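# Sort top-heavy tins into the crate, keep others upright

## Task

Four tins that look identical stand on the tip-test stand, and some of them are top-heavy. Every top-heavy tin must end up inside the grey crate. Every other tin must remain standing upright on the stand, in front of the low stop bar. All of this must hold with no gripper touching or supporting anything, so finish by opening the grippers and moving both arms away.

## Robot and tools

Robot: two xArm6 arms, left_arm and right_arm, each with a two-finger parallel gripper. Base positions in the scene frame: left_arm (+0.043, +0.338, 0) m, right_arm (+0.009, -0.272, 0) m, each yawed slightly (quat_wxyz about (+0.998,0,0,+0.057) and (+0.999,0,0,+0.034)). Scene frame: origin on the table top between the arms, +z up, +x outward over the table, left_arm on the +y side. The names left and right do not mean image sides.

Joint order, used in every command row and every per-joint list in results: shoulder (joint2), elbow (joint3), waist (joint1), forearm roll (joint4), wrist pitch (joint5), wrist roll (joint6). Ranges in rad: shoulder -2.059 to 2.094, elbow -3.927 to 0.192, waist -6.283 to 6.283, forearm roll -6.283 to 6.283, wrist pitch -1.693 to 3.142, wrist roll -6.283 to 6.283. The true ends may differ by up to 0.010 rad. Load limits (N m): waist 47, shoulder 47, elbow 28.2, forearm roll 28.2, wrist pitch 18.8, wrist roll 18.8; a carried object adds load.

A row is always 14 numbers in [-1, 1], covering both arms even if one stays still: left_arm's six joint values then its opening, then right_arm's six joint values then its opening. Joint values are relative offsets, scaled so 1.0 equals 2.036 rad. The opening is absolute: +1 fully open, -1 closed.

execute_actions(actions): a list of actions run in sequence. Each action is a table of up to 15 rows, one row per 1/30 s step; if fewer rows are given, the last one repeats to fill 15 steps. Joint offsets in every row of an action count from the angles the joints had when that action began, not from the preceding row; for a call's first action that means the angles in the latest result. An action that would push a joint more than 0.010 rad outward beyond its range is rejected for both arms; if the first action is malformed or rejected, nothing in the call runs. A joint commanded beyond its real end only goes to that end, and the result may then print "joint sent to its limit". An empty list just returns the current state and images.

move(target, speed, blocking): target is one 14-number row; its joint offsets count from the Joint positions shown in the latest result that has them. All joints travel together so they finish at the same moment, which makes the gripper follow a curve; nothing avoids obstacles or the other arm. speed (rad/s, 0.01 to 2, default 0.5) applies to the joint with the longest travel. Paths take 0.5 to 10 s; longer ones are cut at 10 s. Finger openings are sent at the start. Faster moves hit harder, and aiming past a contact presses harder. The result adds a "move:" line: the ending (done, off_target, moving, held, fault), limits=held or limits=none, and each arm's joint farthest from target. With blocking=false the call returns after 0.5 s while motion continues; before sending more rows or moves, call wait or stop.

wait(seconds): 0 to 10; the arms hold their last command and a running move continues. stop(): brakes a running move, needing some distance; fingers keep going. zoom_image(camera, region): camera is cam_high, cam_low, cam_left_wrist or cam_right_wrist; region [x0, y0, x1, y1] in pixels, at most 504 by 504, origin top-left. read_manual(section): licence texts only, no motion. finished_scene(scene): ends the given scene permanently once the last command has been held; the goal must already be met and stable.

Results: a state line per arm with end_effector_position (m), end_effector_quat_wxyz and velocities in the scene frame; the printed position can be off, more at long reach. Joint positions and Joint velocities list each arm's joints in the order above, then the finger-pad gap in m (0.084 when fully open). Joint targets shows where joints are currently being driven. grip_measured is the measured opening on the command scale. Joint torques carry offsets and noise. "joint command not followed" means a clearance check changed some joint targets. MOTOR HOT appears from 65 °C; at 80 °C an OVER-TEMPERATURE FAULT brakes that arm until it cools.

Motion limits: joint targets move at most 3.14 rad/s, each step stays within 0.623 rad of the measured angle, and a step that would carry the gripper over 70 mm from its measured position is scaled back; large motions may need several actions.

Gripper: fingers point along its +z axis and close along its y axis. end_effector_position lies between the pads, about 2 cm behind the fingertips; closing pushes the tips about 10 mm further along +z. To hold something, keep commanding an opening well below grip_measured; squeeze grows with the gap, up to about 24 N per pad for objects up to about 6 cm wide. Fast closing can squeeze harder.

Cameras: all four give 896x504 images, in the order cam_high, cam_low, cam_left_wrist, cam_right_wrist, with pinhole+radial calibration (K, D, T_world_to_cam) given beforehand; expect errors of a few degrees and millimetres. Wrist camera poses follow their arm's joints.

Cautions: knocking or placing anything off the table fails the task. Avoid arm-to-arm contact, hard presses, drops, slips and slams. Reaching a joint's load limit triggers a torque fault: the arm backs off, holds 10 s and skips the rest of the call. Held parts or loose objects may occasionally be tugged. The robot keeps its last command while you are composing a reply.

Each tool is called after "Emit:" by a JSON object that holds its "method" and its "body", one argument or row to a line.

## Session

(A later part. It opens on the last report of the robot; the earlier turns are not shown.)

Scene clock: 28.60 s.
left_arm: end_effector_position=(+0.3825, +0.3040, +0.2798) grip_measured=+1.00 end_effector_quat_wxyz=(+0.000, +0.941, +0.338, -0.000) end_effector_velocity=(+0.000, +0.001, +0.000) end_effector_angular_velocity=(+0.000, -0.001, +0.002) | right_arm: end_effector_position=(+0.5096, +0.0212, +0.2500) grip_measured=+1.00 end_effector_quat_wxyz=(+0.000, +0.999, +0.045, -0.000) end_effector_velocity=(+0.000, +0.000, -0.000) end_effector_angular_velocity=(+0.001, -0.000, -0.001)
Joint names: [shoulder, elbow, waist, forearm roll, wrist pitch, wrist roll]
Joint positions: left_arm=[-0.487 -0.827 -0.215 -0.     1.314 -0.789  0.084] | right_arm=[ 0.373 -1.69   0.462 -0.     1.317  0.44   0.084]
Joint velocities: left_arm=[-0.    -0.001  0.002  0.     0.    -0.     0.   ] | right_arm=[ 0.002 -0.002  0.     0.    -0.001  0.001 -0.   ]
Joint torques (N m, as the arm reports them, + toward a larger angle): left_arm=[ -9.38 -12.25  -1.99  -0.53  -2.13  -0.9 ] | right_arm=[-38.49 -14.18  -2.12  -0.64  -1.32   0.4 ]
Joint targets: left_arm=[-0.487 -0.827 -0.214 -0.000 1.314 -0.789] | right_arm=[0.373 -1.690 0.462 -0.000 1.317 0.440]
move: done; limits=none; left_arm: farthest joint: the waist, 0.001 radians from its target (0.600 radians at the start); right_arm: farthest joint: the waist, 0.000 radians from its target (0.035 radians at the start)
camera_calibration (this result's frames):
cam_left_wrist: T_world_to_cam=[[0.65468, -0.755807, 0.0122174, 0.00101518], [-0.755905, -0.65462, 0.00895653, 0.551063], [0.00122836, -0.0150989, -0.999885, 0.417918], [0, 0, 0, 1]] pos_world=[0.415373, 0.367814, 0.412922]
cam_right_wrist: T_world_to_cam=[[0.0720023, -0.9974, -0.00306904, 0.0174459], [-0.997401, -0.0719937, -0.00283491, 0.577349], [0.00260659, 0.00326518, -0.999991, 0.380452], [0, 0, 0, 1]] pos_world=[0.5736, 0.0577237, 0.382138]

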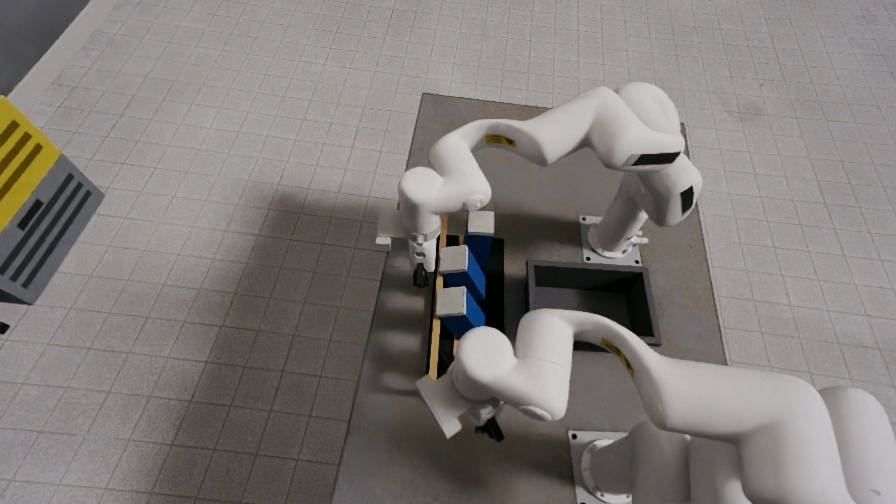

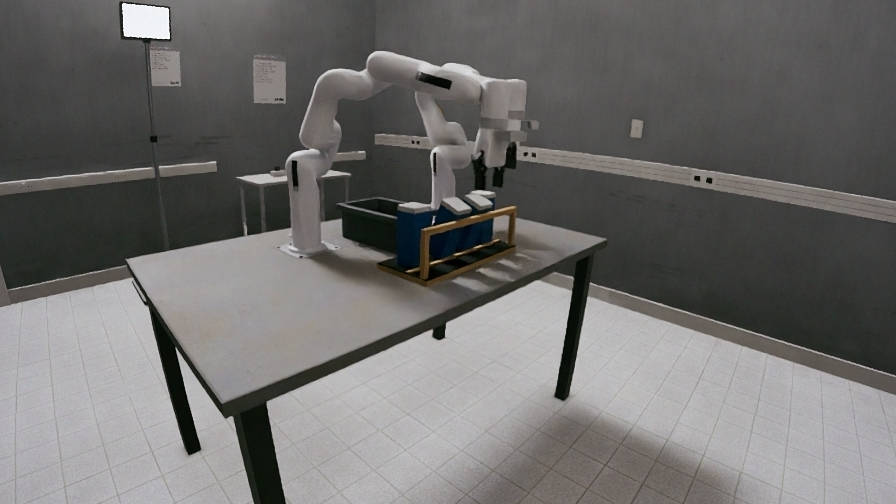

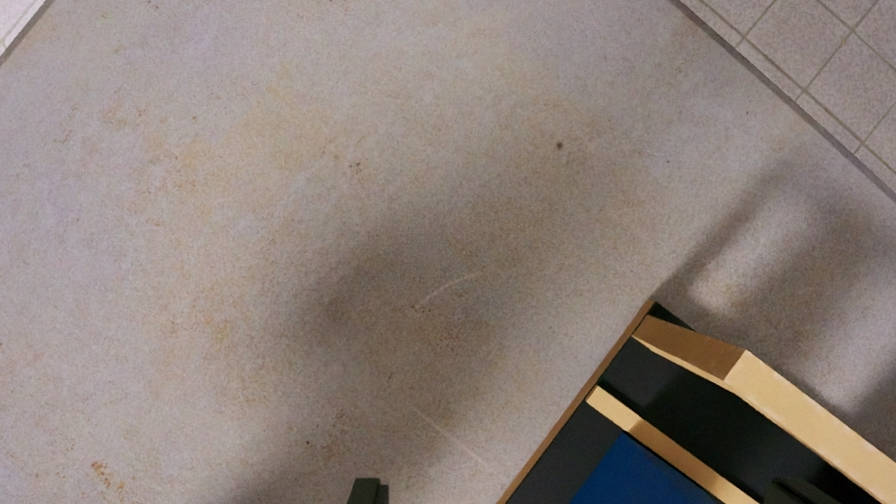

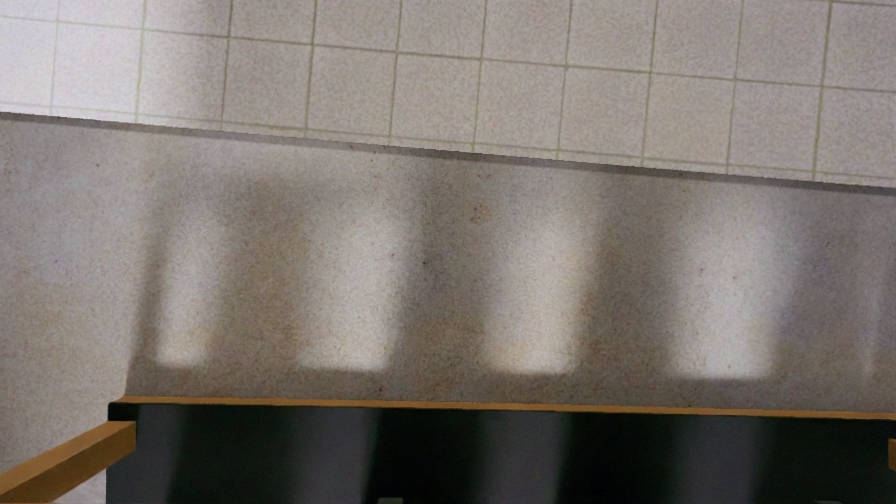

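Emit:
{"method": "move", "body": {
  "target": [0,0,0,0,0,0,1, 0.0208,0.083,0,0,-0.1036,0,1],
  "speed": 0.4
}}

Emit:
{"method": "zoom_image", "body": {
  "camera": "cam_low",
  "region": [360, 130, 560, 290]
}}

Scene clock: 30.53 s.
left_arm: end_effector_position=(+0.3825, +0.3040, +0.2798) grip_measured=+1.00 end_effector_quat_wxyz=(+0.000, +0.941, +0.338, -0.000) end_effector_velocity=(-0.000, +0.000, -0.000) end_effector_angular_velocity=(-0.000, +0.001, +0.000) | right_arm: end_effector_position=(+0.5097, +0.0213, +0.1701) grip_measured=+1.00 end_effector_quat_wxyz=(+0.000, +0.999, +0.045, +0.000) end_effector_velocity=(-0.000, -0.002, -0.002) end_effector_angular_velocity=(-0.001, +0.003, -0.004)
Joint names: [shoulder, elbow, waist, forearm roll, wrist pitch, wrist roll]
Joint positions: left_arm=[-0.487 -0.827 -0.215 -0.     1.314 -0.789  0.084] | right_arm=[ 0.415 -1.521  0.462 -0.     1.106  0.44   0.084]
Joint velocities: left_arm=[ 0.     0.001  0.    -0.    -0.     0.    -0.   ] | right_arm=[ 0.001  0.004 -0.003  0.001 -0.001  0.    -0.   ]
Joint torques (N m, as the arm reports them, + toward a larger angle): left_arm=[ -9.67 -12.24  -1.76  -0.46  -2.17  -0.81] | right_arm=[-39.23 -13.85  -1.89  -0.62  -1.35   0.46]
Joint targets: left_arm=[-0.487 -0.827 -0.215 -0.000 1.314 -0.789] | right_arm=[0.415 -1.521 0.462 -0.000 1.106 0.440]
move: done; limits=none; left_arm: farthest joint: the waist, 0.000 radians from its target (0.001 radians at the start); right_arm: farthest joint: the shoulder, 0.001 radians from its target (0.042 radians at the start)
camera_calibration (this result's frames):
cam_left_wrist: T_world_to_cam=[[0.654681, -0.755807, 0.0122173, 0.00101509], [-0.755904, -0.654621, 0.00895637, 0.551063], [0.00122844, -0.0150987, -0.999885, 0.417918], [0, 0, 0, 1]] pos_world=[0.415373, 0.367814, 0.412922]
cam_right_wrist: T_world_to_cam=[[0.0720253, -0.997398, -0.00308697, 0.0172544], [-0.997399, -0.0720166, -0.00285738, 0.577244], [0.00262764, 0.00328475, -0.999991, 0.300612], [0, 0, 0, 1]] pos_world=[0.573711, 0.0577932, 0.302312]

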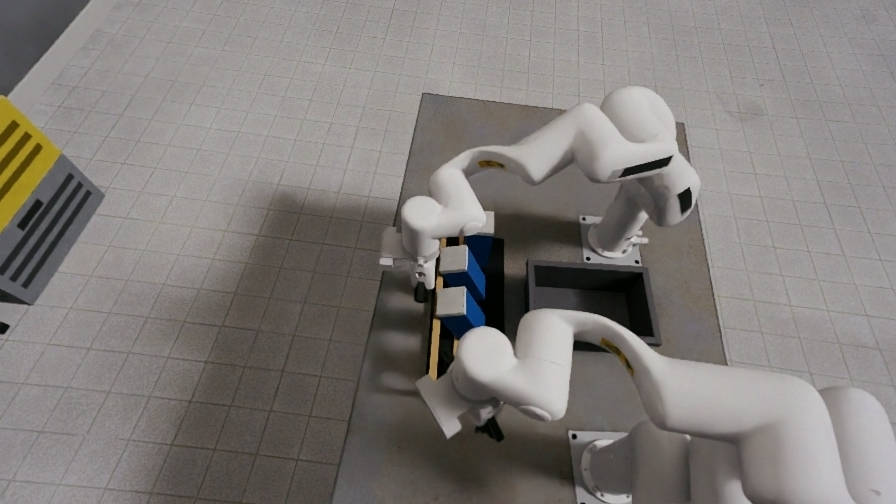

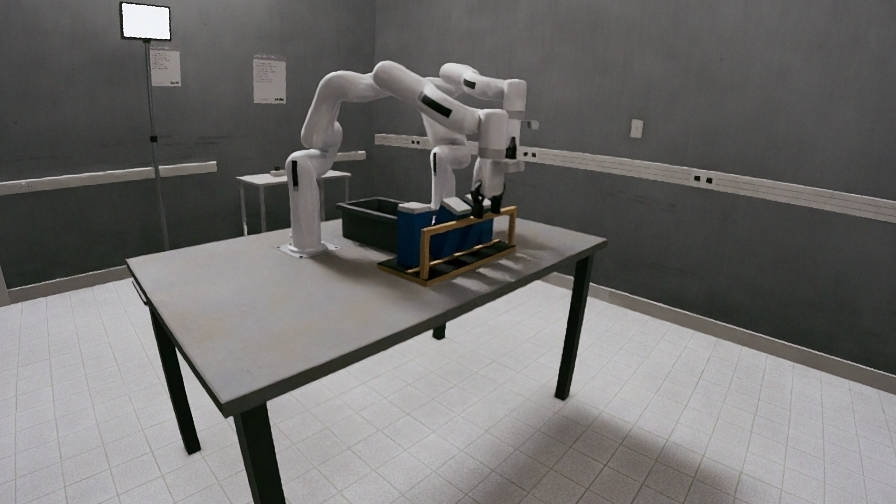

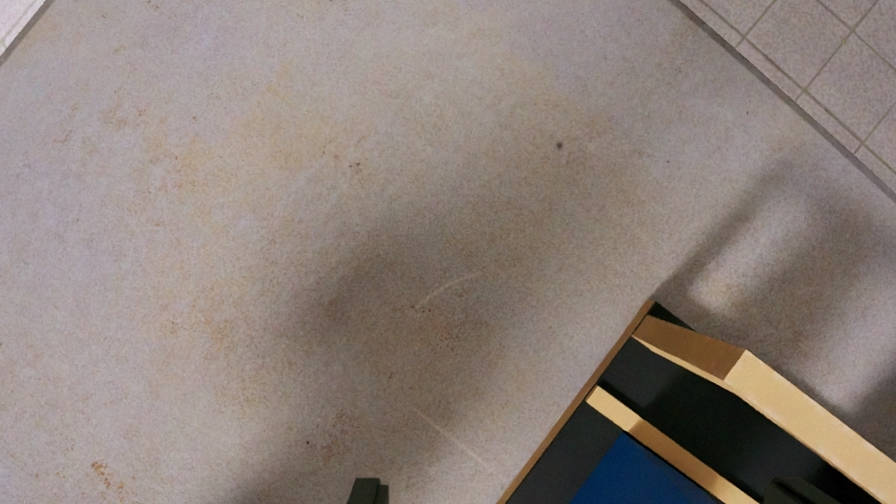

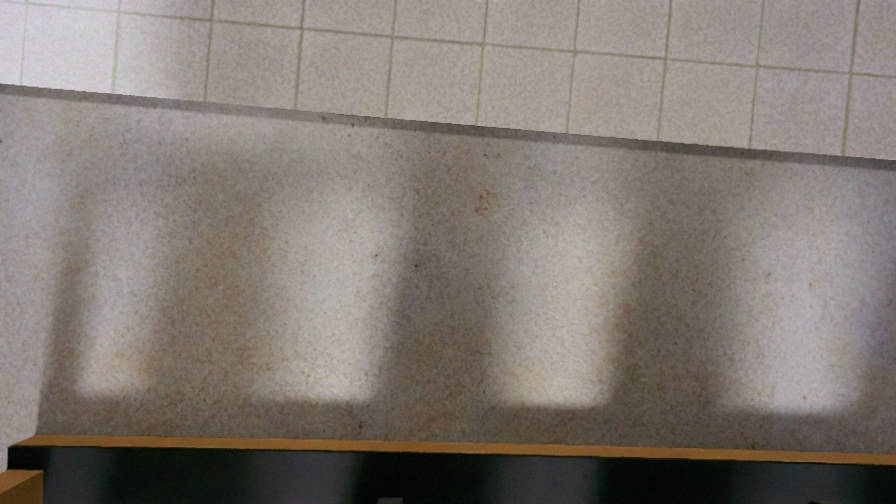

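Region (360, 130, 560, 290) of cam_low's 896x504 image, scaled by 2.520, with more detail than that image has; it fills the top 403 rows of this view, and the rest is white.

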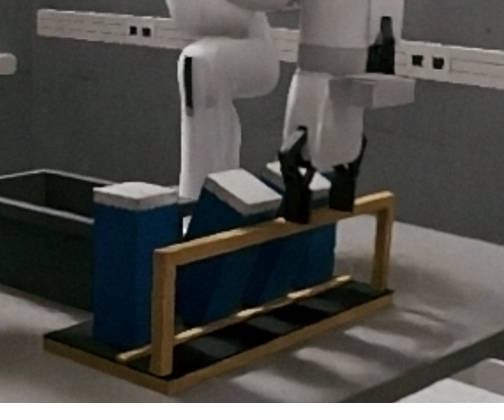

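Emit:
{"method": "move", "body": {
  "target": [0,0,0,0,0,0,1, -0.0904,0.1282,0.0239,0,-0.0378,0.0239,1],
  "speed": 0.12
}}

Emit:
{"method": "zoom_image", "body": {
  "camera": "cam_low",
  "region": [360, 130, 560, 290]
}}

Scene clock: 33.80 s.
left_arm: end_effector_position=(+0.3825, +0.3040, +0.2798) grip_measured=+1.00 end_effector_quat_wxyz=(+0.000, +0.941, +0.338, -0.000) end_effector_velocity=(+0.000, +0.000, -0.000) end_effector_angular_velocity=(+0.000, +0.000, -0.000) | right_arm: end_effector_position=(+0.4497, +0.0157, +0.1701) grip_measured=+1.00 end_effector_quat_wxyz=(+0.000, +0.999, +0.045, +0.000) end_effector_velocity=(-0.001, -0.001, -0.001) end_effector_angular_velocity=(-0.003, +0.003, +0.001)
Joint names: [shoulder, elbow, waist, forearm roll, wrist pitch, wrist roll]
Joint positions: left_arm=[-0.487 -0.827 -0.215 -0.     1.314 -0.789  0.084] | right_arm=[ 0.231 -1.26   0.51  -0.     1.029  0.489  0.084]
Joint velocities: left_arm=[ 0.001  0.    -0.     0.    -0.001  0.    -0.   ] | right_arm=[-0.     0.004  0.    -0.001  0.     0.    -0.   ]
Joint torques (N m, as the arm reports them, + toward a larger angle): left_arm=[ -9.86 -12.35  -1.71  -0.56  -2.14  -0.8 ] | right_arm=[-34.42 -13.62  -2.16  -0.53  -1.4    0.47]
Joint targets: left_arm=[-0.487 -0.827 -0.215 -0.000 1.314 -0.789] | right_arm=[0.231 -1.260 0.510 -0.000 1.029 0.489]
move: done; limits=none; left_arm: farthest joint: the waist, 0.000 radians from its target (0.000 radians at the start); right_arm: farthest joint: the waist, 0.000 radians from its target (0.049 radians at the start)
camera_calibration (this result's frames):
cam_left_wrist: T_world_to_cam=[[0.654681, -0.755807, 0.0122173, 0.00101511], [-0.755904, -0.654621, 0.0089564, 0.551063], [0.00122838, -0.0150987, -0.999885, 0.417918], [0, 0, 0, 1]] pos_world=[0.415373, 0.367814, 0.412922]
cam_right_wrist: T_world_to_cam=[[0.0719949, -0.9974, -0.00308487, 0.0160885], [-0.997402, -0.0719862, -0.00285341, 0.517053], [0.00262392, 0.00328229, -0.999991, 0.300725], [0, 0, 0, 1]] pos_world=[0.513762, 0.0522803, 0.302247]

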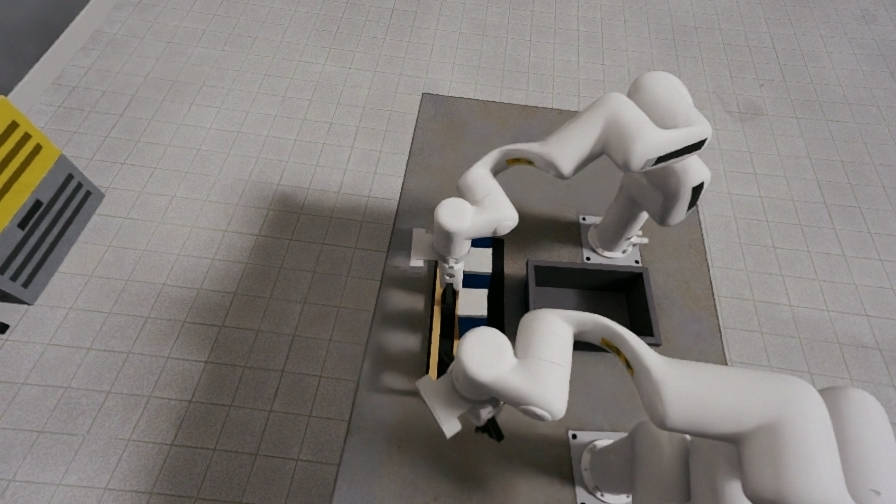

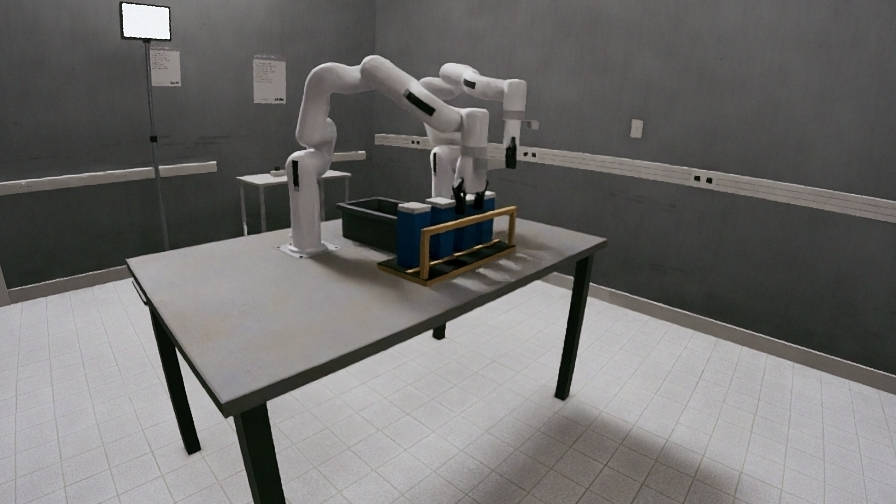

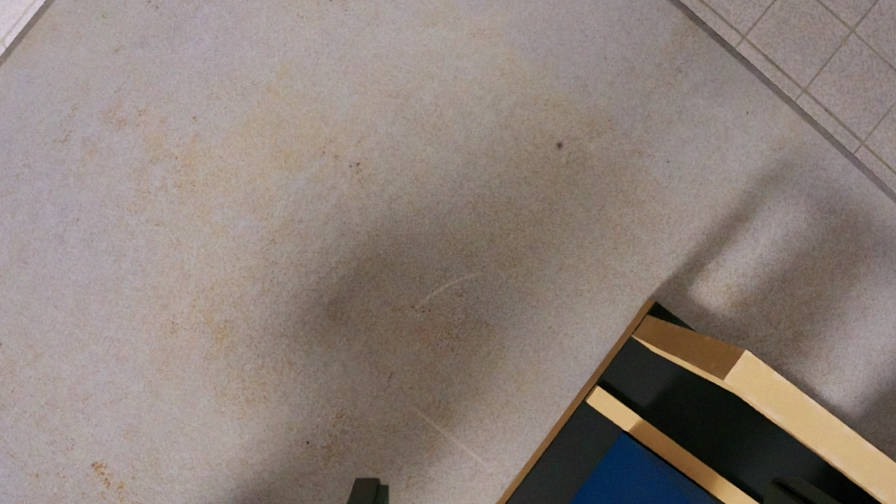

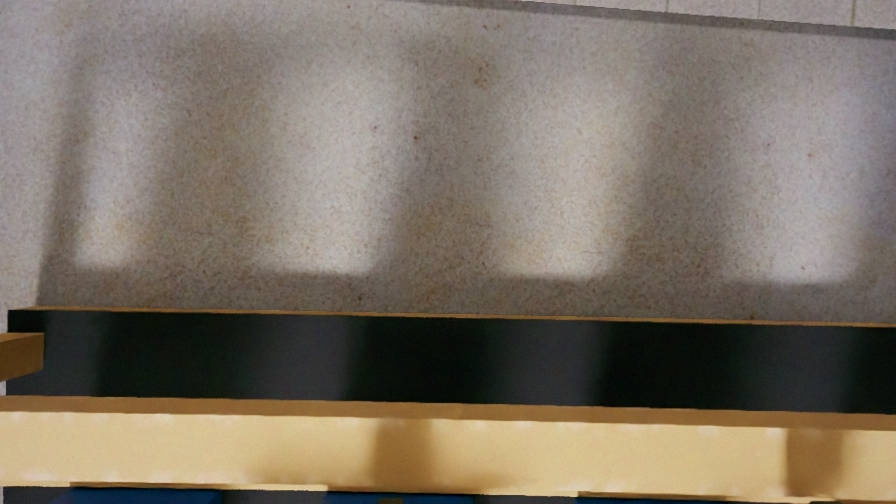

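Region (360, 130, 560, 290) of cam_low's 896x504 image, scaled by 2.520, with more detail than that image has; it fills the top 403 rows of this view, and the rest is white.

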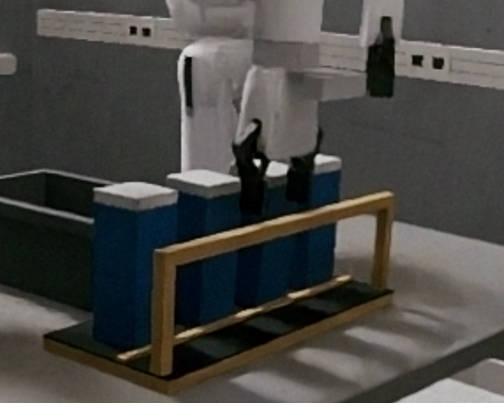

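Emit:
{"method": "move", "body": {
  "target": [0,0,0,0,0,0,1, -0.029,-0.0766,0,0,0.1056,0,1],
  "speed": 0.6
}}

Scene clock: 39.43 s.
left_arm: end_effector_position=(+0.3825, +0.3040, +0.2798) grip_measured=+1.00 end_effector_quat_wxyz=(+0.000, +0.941, +0.338, -0.000) end_effector_velocity=(-0.000, +0.000, -0.000) end_effector_angular_velocity=(+0.000, +0.001, -0.000) | right_arm: end_effector_position=(+0.4497, +0.0157, +0.2499) grip_measured=+1.00 end_effector_quat_wxyz=(+0.000, +0.999, +0.045, -0.000) end_effector_velocity=(-0.000, +0.001, +0.002) end_effector_angular_velocity=(+0.001, -0.002, +0.001)
Joint names: [shoulder, elbow, waist, forearm roll, wrist pitch, wrist roll]
Joint positions: left_arm=[-0.487 -0.827 -0.215 -0.     1.314 -0.789  0.084] | right_arm=[ 0.172 -1.416  0.51  -0.     1.244  0.489  0.084]
Joint velocities: left_arm=[ 0. -0. -0.  0.  0.  0. -0.] | right_arm=[-0.002 -0.002  0.001 -0.     0.002  0.    -0.   ]
Joint torques (N m, as the arm reports them, + toward a larger angle): left_arm=[ -9.38 -12.18  -1.79  -0.57  -2.15  -0.78] | right_arm=[-33.51 -14.06  -2.15  -0.6   -1.39   0.46]
Joint targets: left_arm=[-0.487 -0.827 -0.215 -0.000 1.314 -0.789] | right_arm=[0.172 -1.416 0.510 -0.000 1.244 0.489]
move: done; limits=none; left_arm: farthest joint: the waist, 0.000 radians from its target (0.000 radians at the start); right_arm: farthest joint: the waist, 0.000 radians from its target (0.000 radians at the start)
camera_calibration (this result's frames):
cam_left_wrist: T_world_to_cam=[[0.654681, -0.755807, 0.0122173, 0.00101514], [-0.755904, -0.654621, 0.0089564, 0.551063], [0.00122838, -0.0150987, -0.999885, 0.417918], [0, 0, 0, 1]] pos_world=[0.415373, 0.367814, 0.412922]
cam_right_wrist: T_world_to_cam=[[0.0719704, -0.997403, -0.00284596, 0.0162484], [-0.997404, -0.0719636, -0.00243908, 0.517118], [0.00222794, 0.00301412, -0.999993, 0.380734], [0, 0, 0, 1]] pos_world=[0.513758, 0.0522723, 0.382039]

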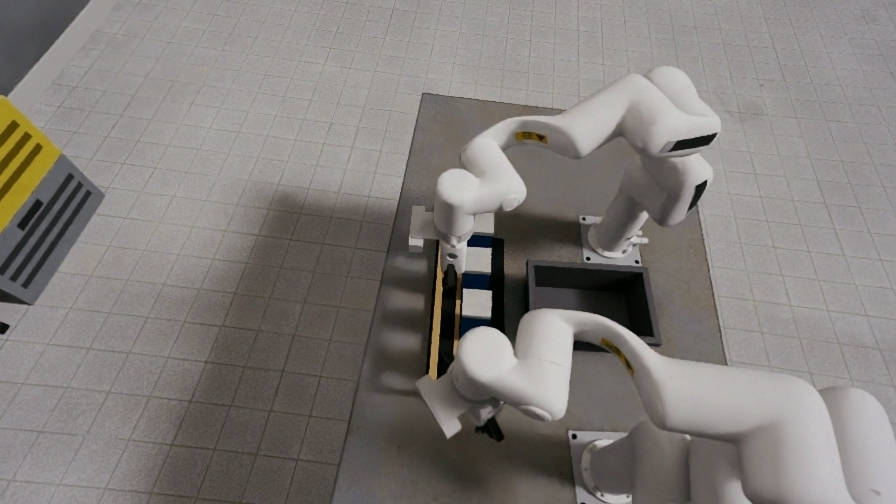

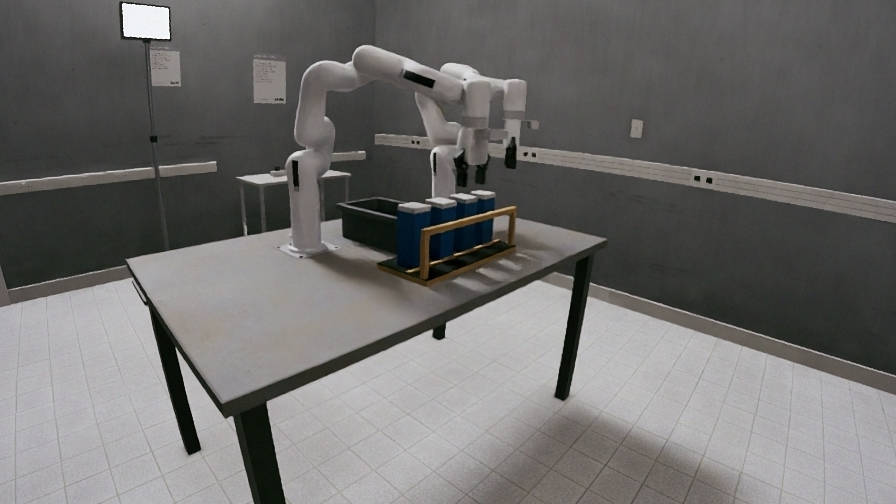

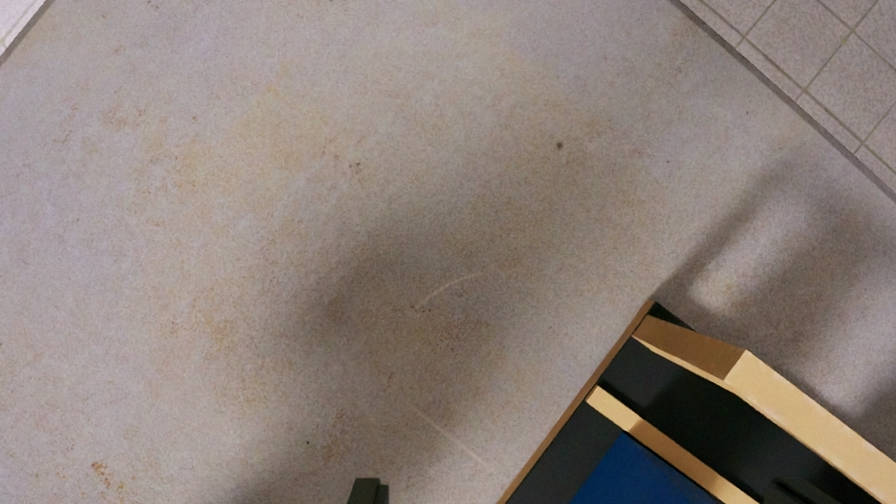

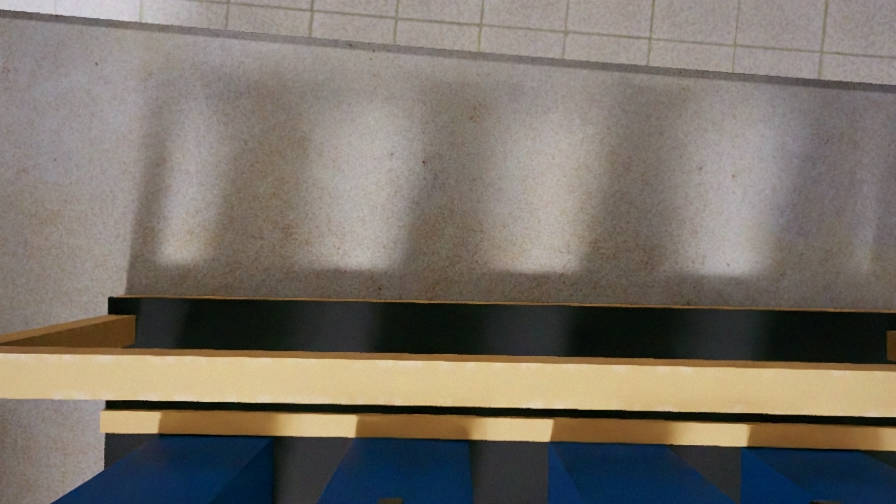

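Emit:
{"method": "move", "body": {
  "target": [0,0,0,0,0,0,1, -0.1542,0.1798,-0.0133,0,-0.0255,-0.0138,1],
  "speed": 0.6
}}

Scene clock: 41.47 s.
left_arm: end_effector_position=(+0.3825, +0.3040, +0.2798) grip_measured=+1.00 end_effector_quat_wxyz=(+0.000, +0.941, +0.338, -0.000) end_effector_velocity=(-0.000, -0.000, -0.000) end_effector_angular_velocity=(+0.000, +0.000, -0.000) | right_arm: end_effector_position=(+0.3798, -0.0440, +0.2498) grip_measured=+1.00 end_effector_quat_wxyz=(+0.000, +0.999, +0.046, -0.000) end_effector_velocity=(-0.001, -0.001, -0.001) end_effector_angular_velocity=(-0.002, +0.003, -0.001)
Joint names: [shoulder, elbow, waist, forearm roll, wrist pitch, wrist roll]
Joint positions: left_arm=[-0.487 -0.827 -0.215 -0.     1.314 -0.789  0.084] | right_arm=[-0.141 -1.05   0.483 -0.     1.192  0.46   0.084]
Joint velocities: left_arm=[ 0. -0. -0.  0.  0. -0. -0.] | right_arm=[-0.001  0.003 -0.001 -0.     0.002  0.    -0.   ]
Joint torques (N m, as the arm reports them, + toward a larger angle): left_arm=[ -9.42 -12.32  -1.76  -0.44  -2.15  -0.82] | right_arm=[-24.97 -14.06  -2.12  -0.62  -1.38   0.44]
Joint targets: left_arm=[-0.487 -0.827 -0.215 -0.000 1.314 -0.789] | right_arm=[-0.142 -1.050 0.483 -0.000 1.192 0.460]
move: done; limits=none; left_arm: farthest joint: the waist, 0.000 radians from its target (0.000 radians at the start); right_arm: farthest joint: the shoulder, 0.001 radians from its target (0.314 radians at the start)
camera_calibration (this result's frames):
cam_left_wrist: T_world_to_cam=[[0.654681, -0.755807, 0.0122173, 0.00101515], [-0.755904, -0.654621, 0.0089564, 0.551063], [0.0012284, -0.0150987, -0.999885, 0.417918], [0, 0, 0, 1]] pos_world=[0.415373, 0.367814, 0.412922]
cam_right_wrist: T_world_to_cam=[[0.0730161, -0.997327, -0.00272837, -0.0387273], [-0.997329, -0.0730103, -0.00217506, 0.442986], [0.00197005, 0.0028799, -0.999994, 0.381043], [0, 0, 0, 1]] pos_world=[0.44388, -0.0073786, 0.381898]

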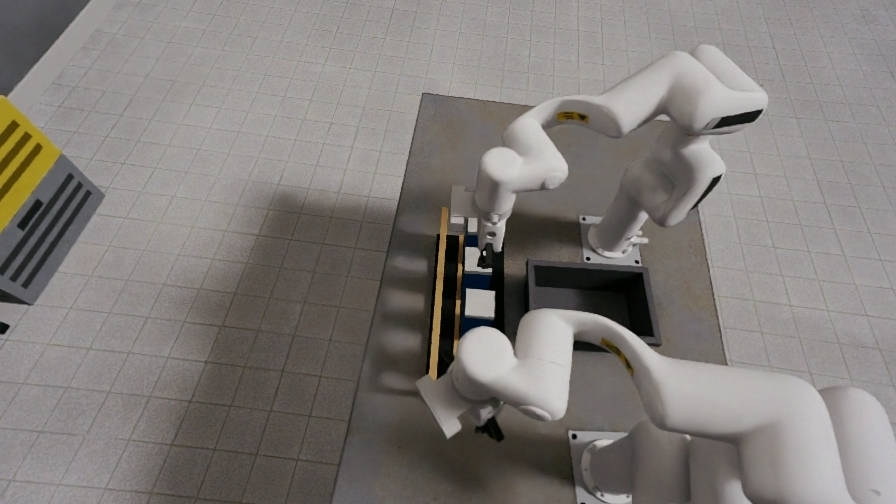

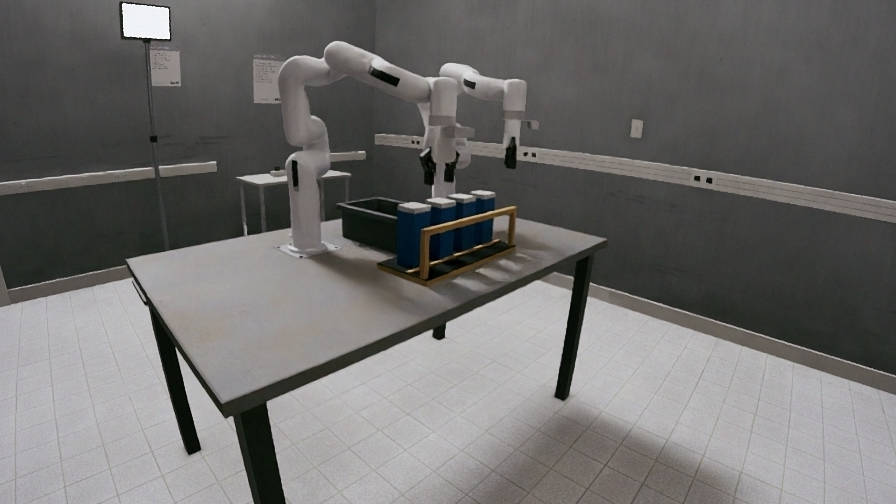

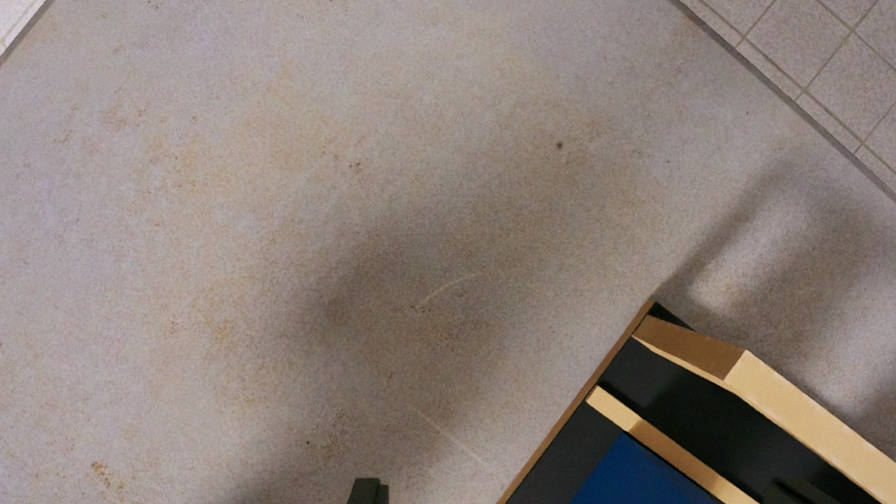

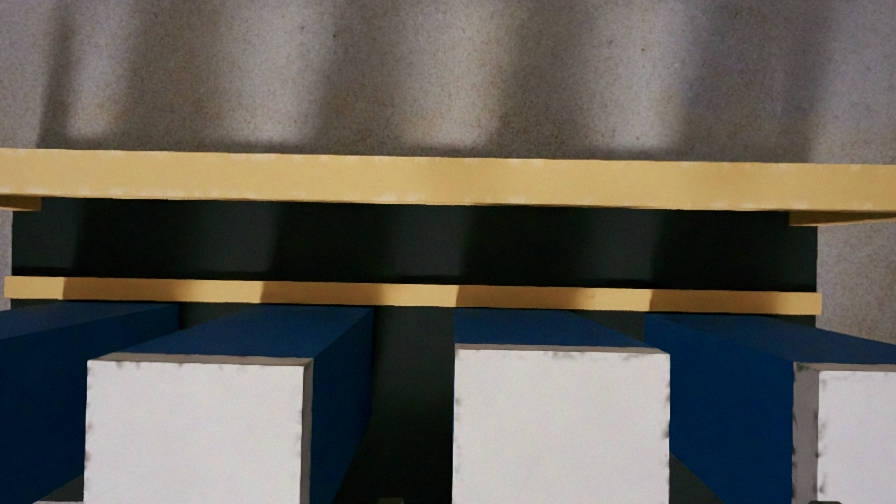

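Emit:
{"method": "move", "body": {
  "target": [0,0,0,0,0,0,1, 0.0352,0.0753,0,0,-0.111,0,1],
  "speed": 0.3
}}

Emit:
{"method": "move", "body": {
  "target": [0,0,0,0,0,0,1, 0,0,0,0,0,0,0.0],
  "speed": 0.3
}}

Scene clock: 43.67 s.
left_arm: end_effector_position=(+0.3825, +0.3040, +0.2798) grip_measured=+1.00 end_effector_quat_wxyz=(+0.000, +0.941, +0.338, -0.000) end_effector_velocity=(-0.000, -0.000, -0.000) end_effector_angular_velocity=(+0.000, +0.001, +0.000) | right_arm: end_effector_position=(+0.3799, -0.0440, +0.1724) grip_measured=+1.00 end_effector_quat_wxyz=(-0.000, +0.999, +0.046, +0.000) end_effector_velocity=(-0.001, -0.000, -0.002) end_effector_angular_velocity=(-0.002, +0.003, +0.001)
Joint names: [shoulder, elbow, waist, forearm roll, wrist pitch, wrist roll]
Joint positions: left_arm=[-0.487 -0.827 -0.215 -0.     1.314 -0.789  0.084] | right_arm=[-0.07  -0.897  0.483 -0.     0.966  0.46   0.084]
Joint velocities: left_arm=[ 0.     0.001 -0.     0.    -0.    -0.     0.   ] | right_arm=[ 0.002  0.004  0.     0.    -0.002 -0.001  0.   ]
Joint torques (N m, as the arm reports them, + toward a larger angle): left_arm=[ -9.27 -12.23  -1.58  -0.62  -2.1   -0.8 ] | right_arm=[-26.32 -13.45  -1.99  -0.55  -1.31   0.42]
Joint targets: left_arm=[-0.487 -0.827 -0.215 -0.000 1.314 -0.789] | right_arm=[-0.070 -0.897 0.483 -0.000 0.966 0.460]
move: done; limits=none; left_arm: farthest joint: the waist, 0.000 radians from its target (0.000 radians at the start); right_arm: farthest joint: the waist, 0.000 radians from its target (0.000 radians at the start)
camera_calibration (this result's frames):
cam_left_wrist: T_world_to_cam=[[0.654681, -0.755807, 0.0122175, 0.00101495], [-0.755904, -0.654621, 0.00895639, 0.551063], [0.00122853, -0.0150988, -0.999885, 0.417918], [0, 0, 0, 1]] pos_world=[0.415373, 0.367814, 0.412922]
cam_right_wrist: T_world_to_cam=[[0.0730441, -0.997323, -0.00339835, -0.0387991], [-0.997324, -0.0730324, -0.00344442, 0.44309], [0.00318701, 0.00364085, -0.999988, 0.303287], [0, 0, 0, 1]] pos_world=[0.443771, -0.00743957, 0.304678]

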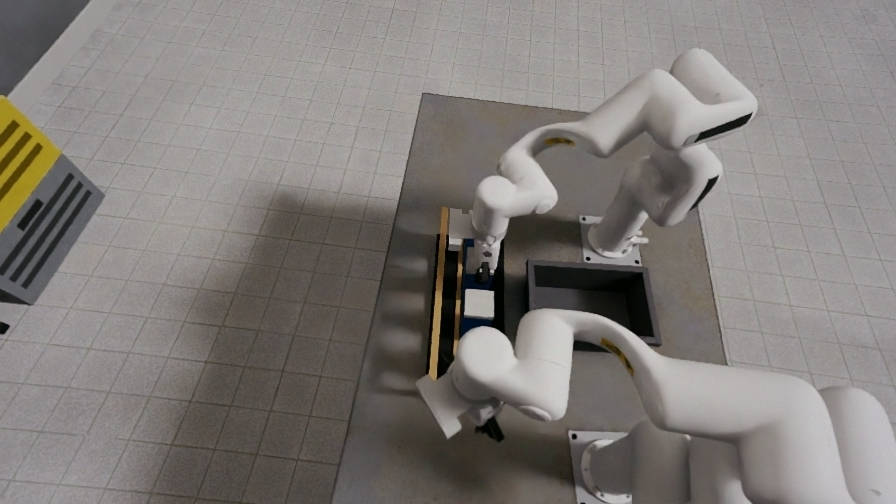

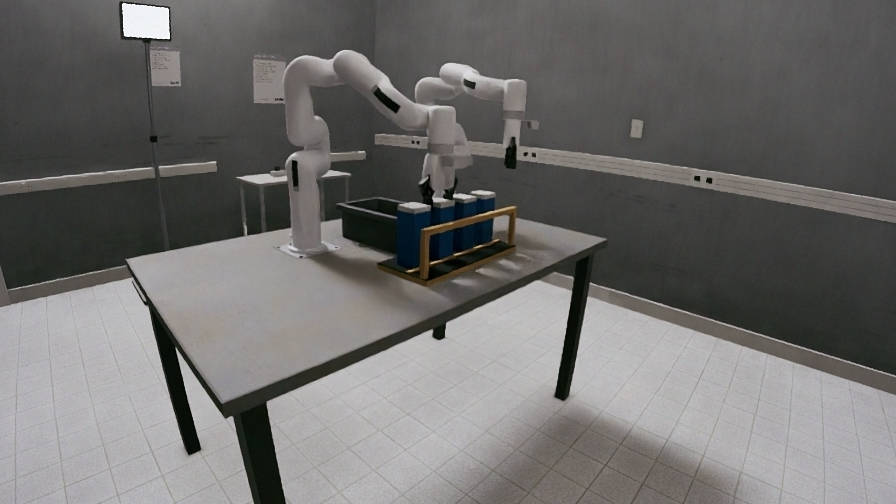

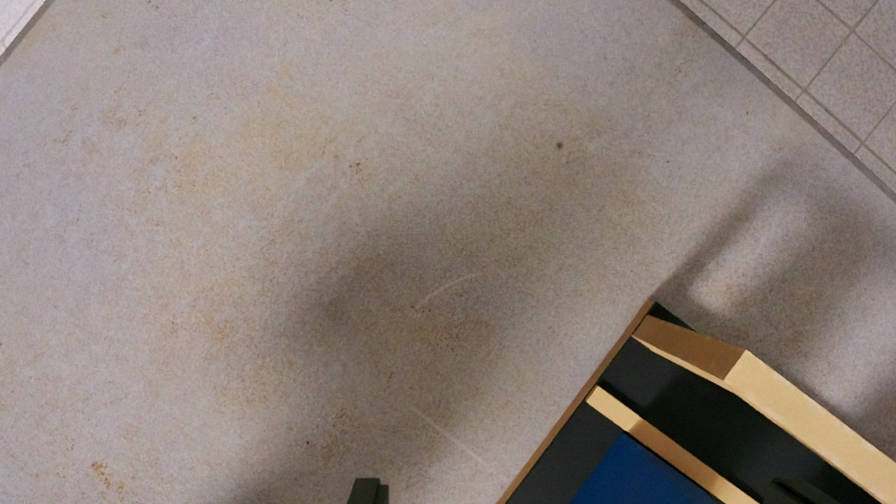

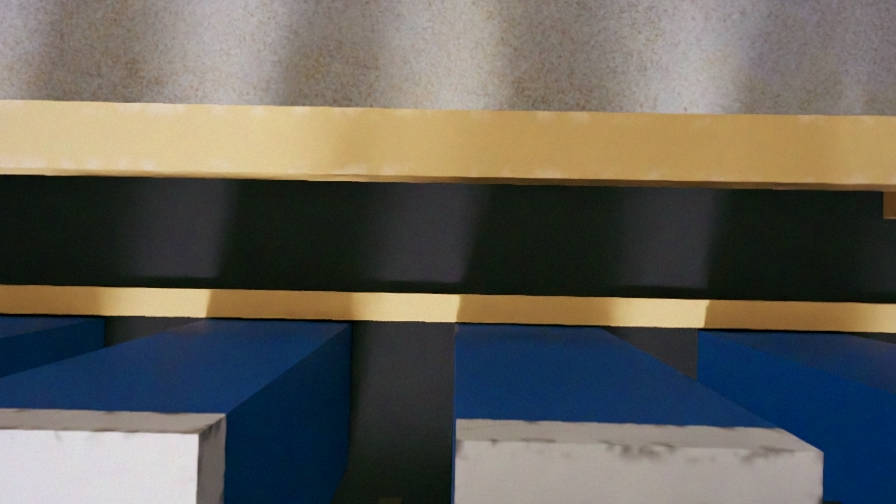

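Scene clock: 44.17 s.
left_arm: end_effector_position=(+0.3825, +0.3040, +0.2798) grip_measured=+1.00 end_effector_quat_wxyz=(+0.000, +0.941, +0.338, -0.000) end_effector_velocity=(+0.000, -0.000, +0.000) end_effector_angular_velocity=(-0.000, -0.000, -0.000) | right_arm: end_effector_position=(+0.3799, -0.0439, +0.1725) grip_measured=+0.48 end_effector_quat_wxyz=(-0.000, +0.999, +0.046, +0.000) end_effector_velocity=(+0.000, +0.000, +0.001) end_effector_angular_velocity=(+0.002, -0.001, -0.003)
Joint names: [shoulder, elbow, waist, forearm roll, wrist pitch, wrist roll]
Joint positions: left_arm=[-0.487 -0.827 -0.215 -0.     1.314 -0.789  0.084] | right_arm=[-0.07  -0.897  0.483 -0.     0.966  0.46   0.064]
Joint velocities: left_arm=[ 0.001 -0.001 -0.    -0.    -0.    -0.     0.   ] | right_arm=[-0.001 -0.001 -0.001  0.001 -0.     0.001  0.   ]
Joint torques (N m, as the arm reports them, + toward a larger angle): left_arm=[ -9.65 -12.26  -1.98  -0.49  -2.16  -0.78] | right_arm=[-26.03 -13.1   -2.42  -0.78  -1.15   0.45]
Joint targets: left_arm=[-0.487 -0.827 -0.215 -0.000 1.314 -0.789] | right_arm=[-0.070 -0.897 0.483 -0.000 0.966 0.460]
move: done; limits=none; left_arm: farthest joint: the waist, 0.000 radians from its target (0.000 radians at the start); right_arm: farthest joint: the waist, 0.000 radians from its target (0.000 radians at the start)
camera_calibration (this result's frames):
cam_left_wrist: T_world_to_cam=[[0.654681, -0.755807, 0.0122175, 0.001015], [-0.755904, -0.654621, 0.00895644, 0.551063], [0.00122847, -0.0150988, -0.999885, 0.417918], [0, 0, 0, 1]] pos_world=[0.415373, 0.367814, 0.412922]
cam_right_wrist: T_world_to_cam=[[0.0730601, -0.997321, -0.0035641, -0.0387141], [-0.997322, -0.073047, -0.00368109, 0.44319], [0.00341089, 0.00382349, -0.999987, 0.303296], [0, 0, 0, 1]] pos_world=[0.443797, -0.0073964, 0.304785]

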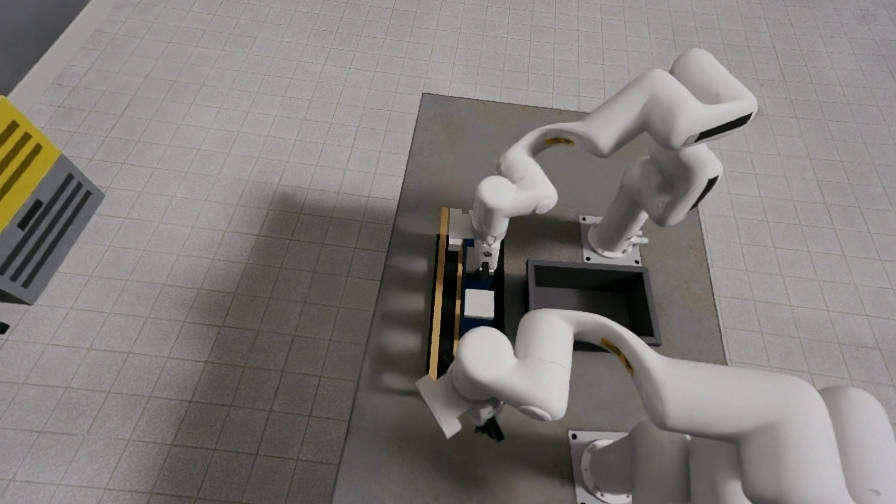

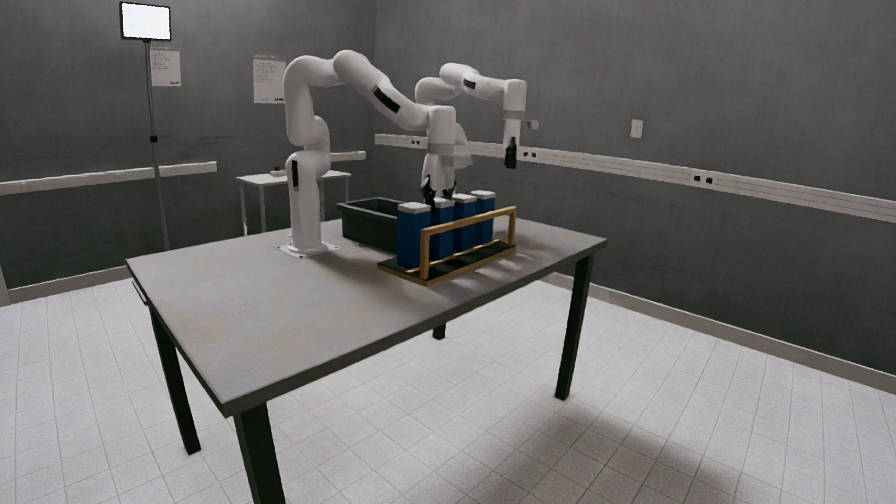

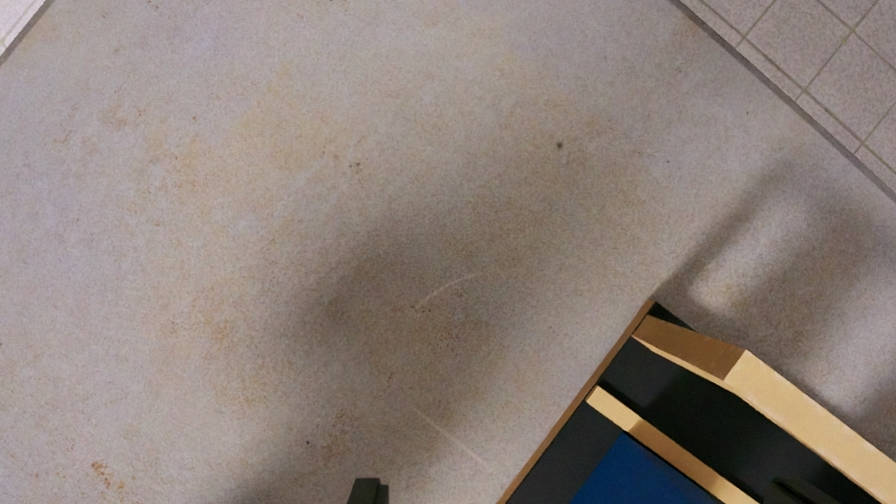

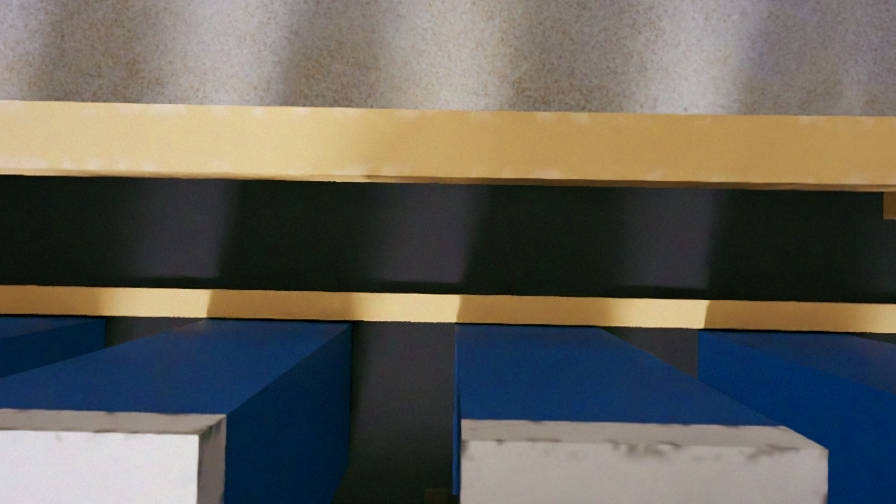

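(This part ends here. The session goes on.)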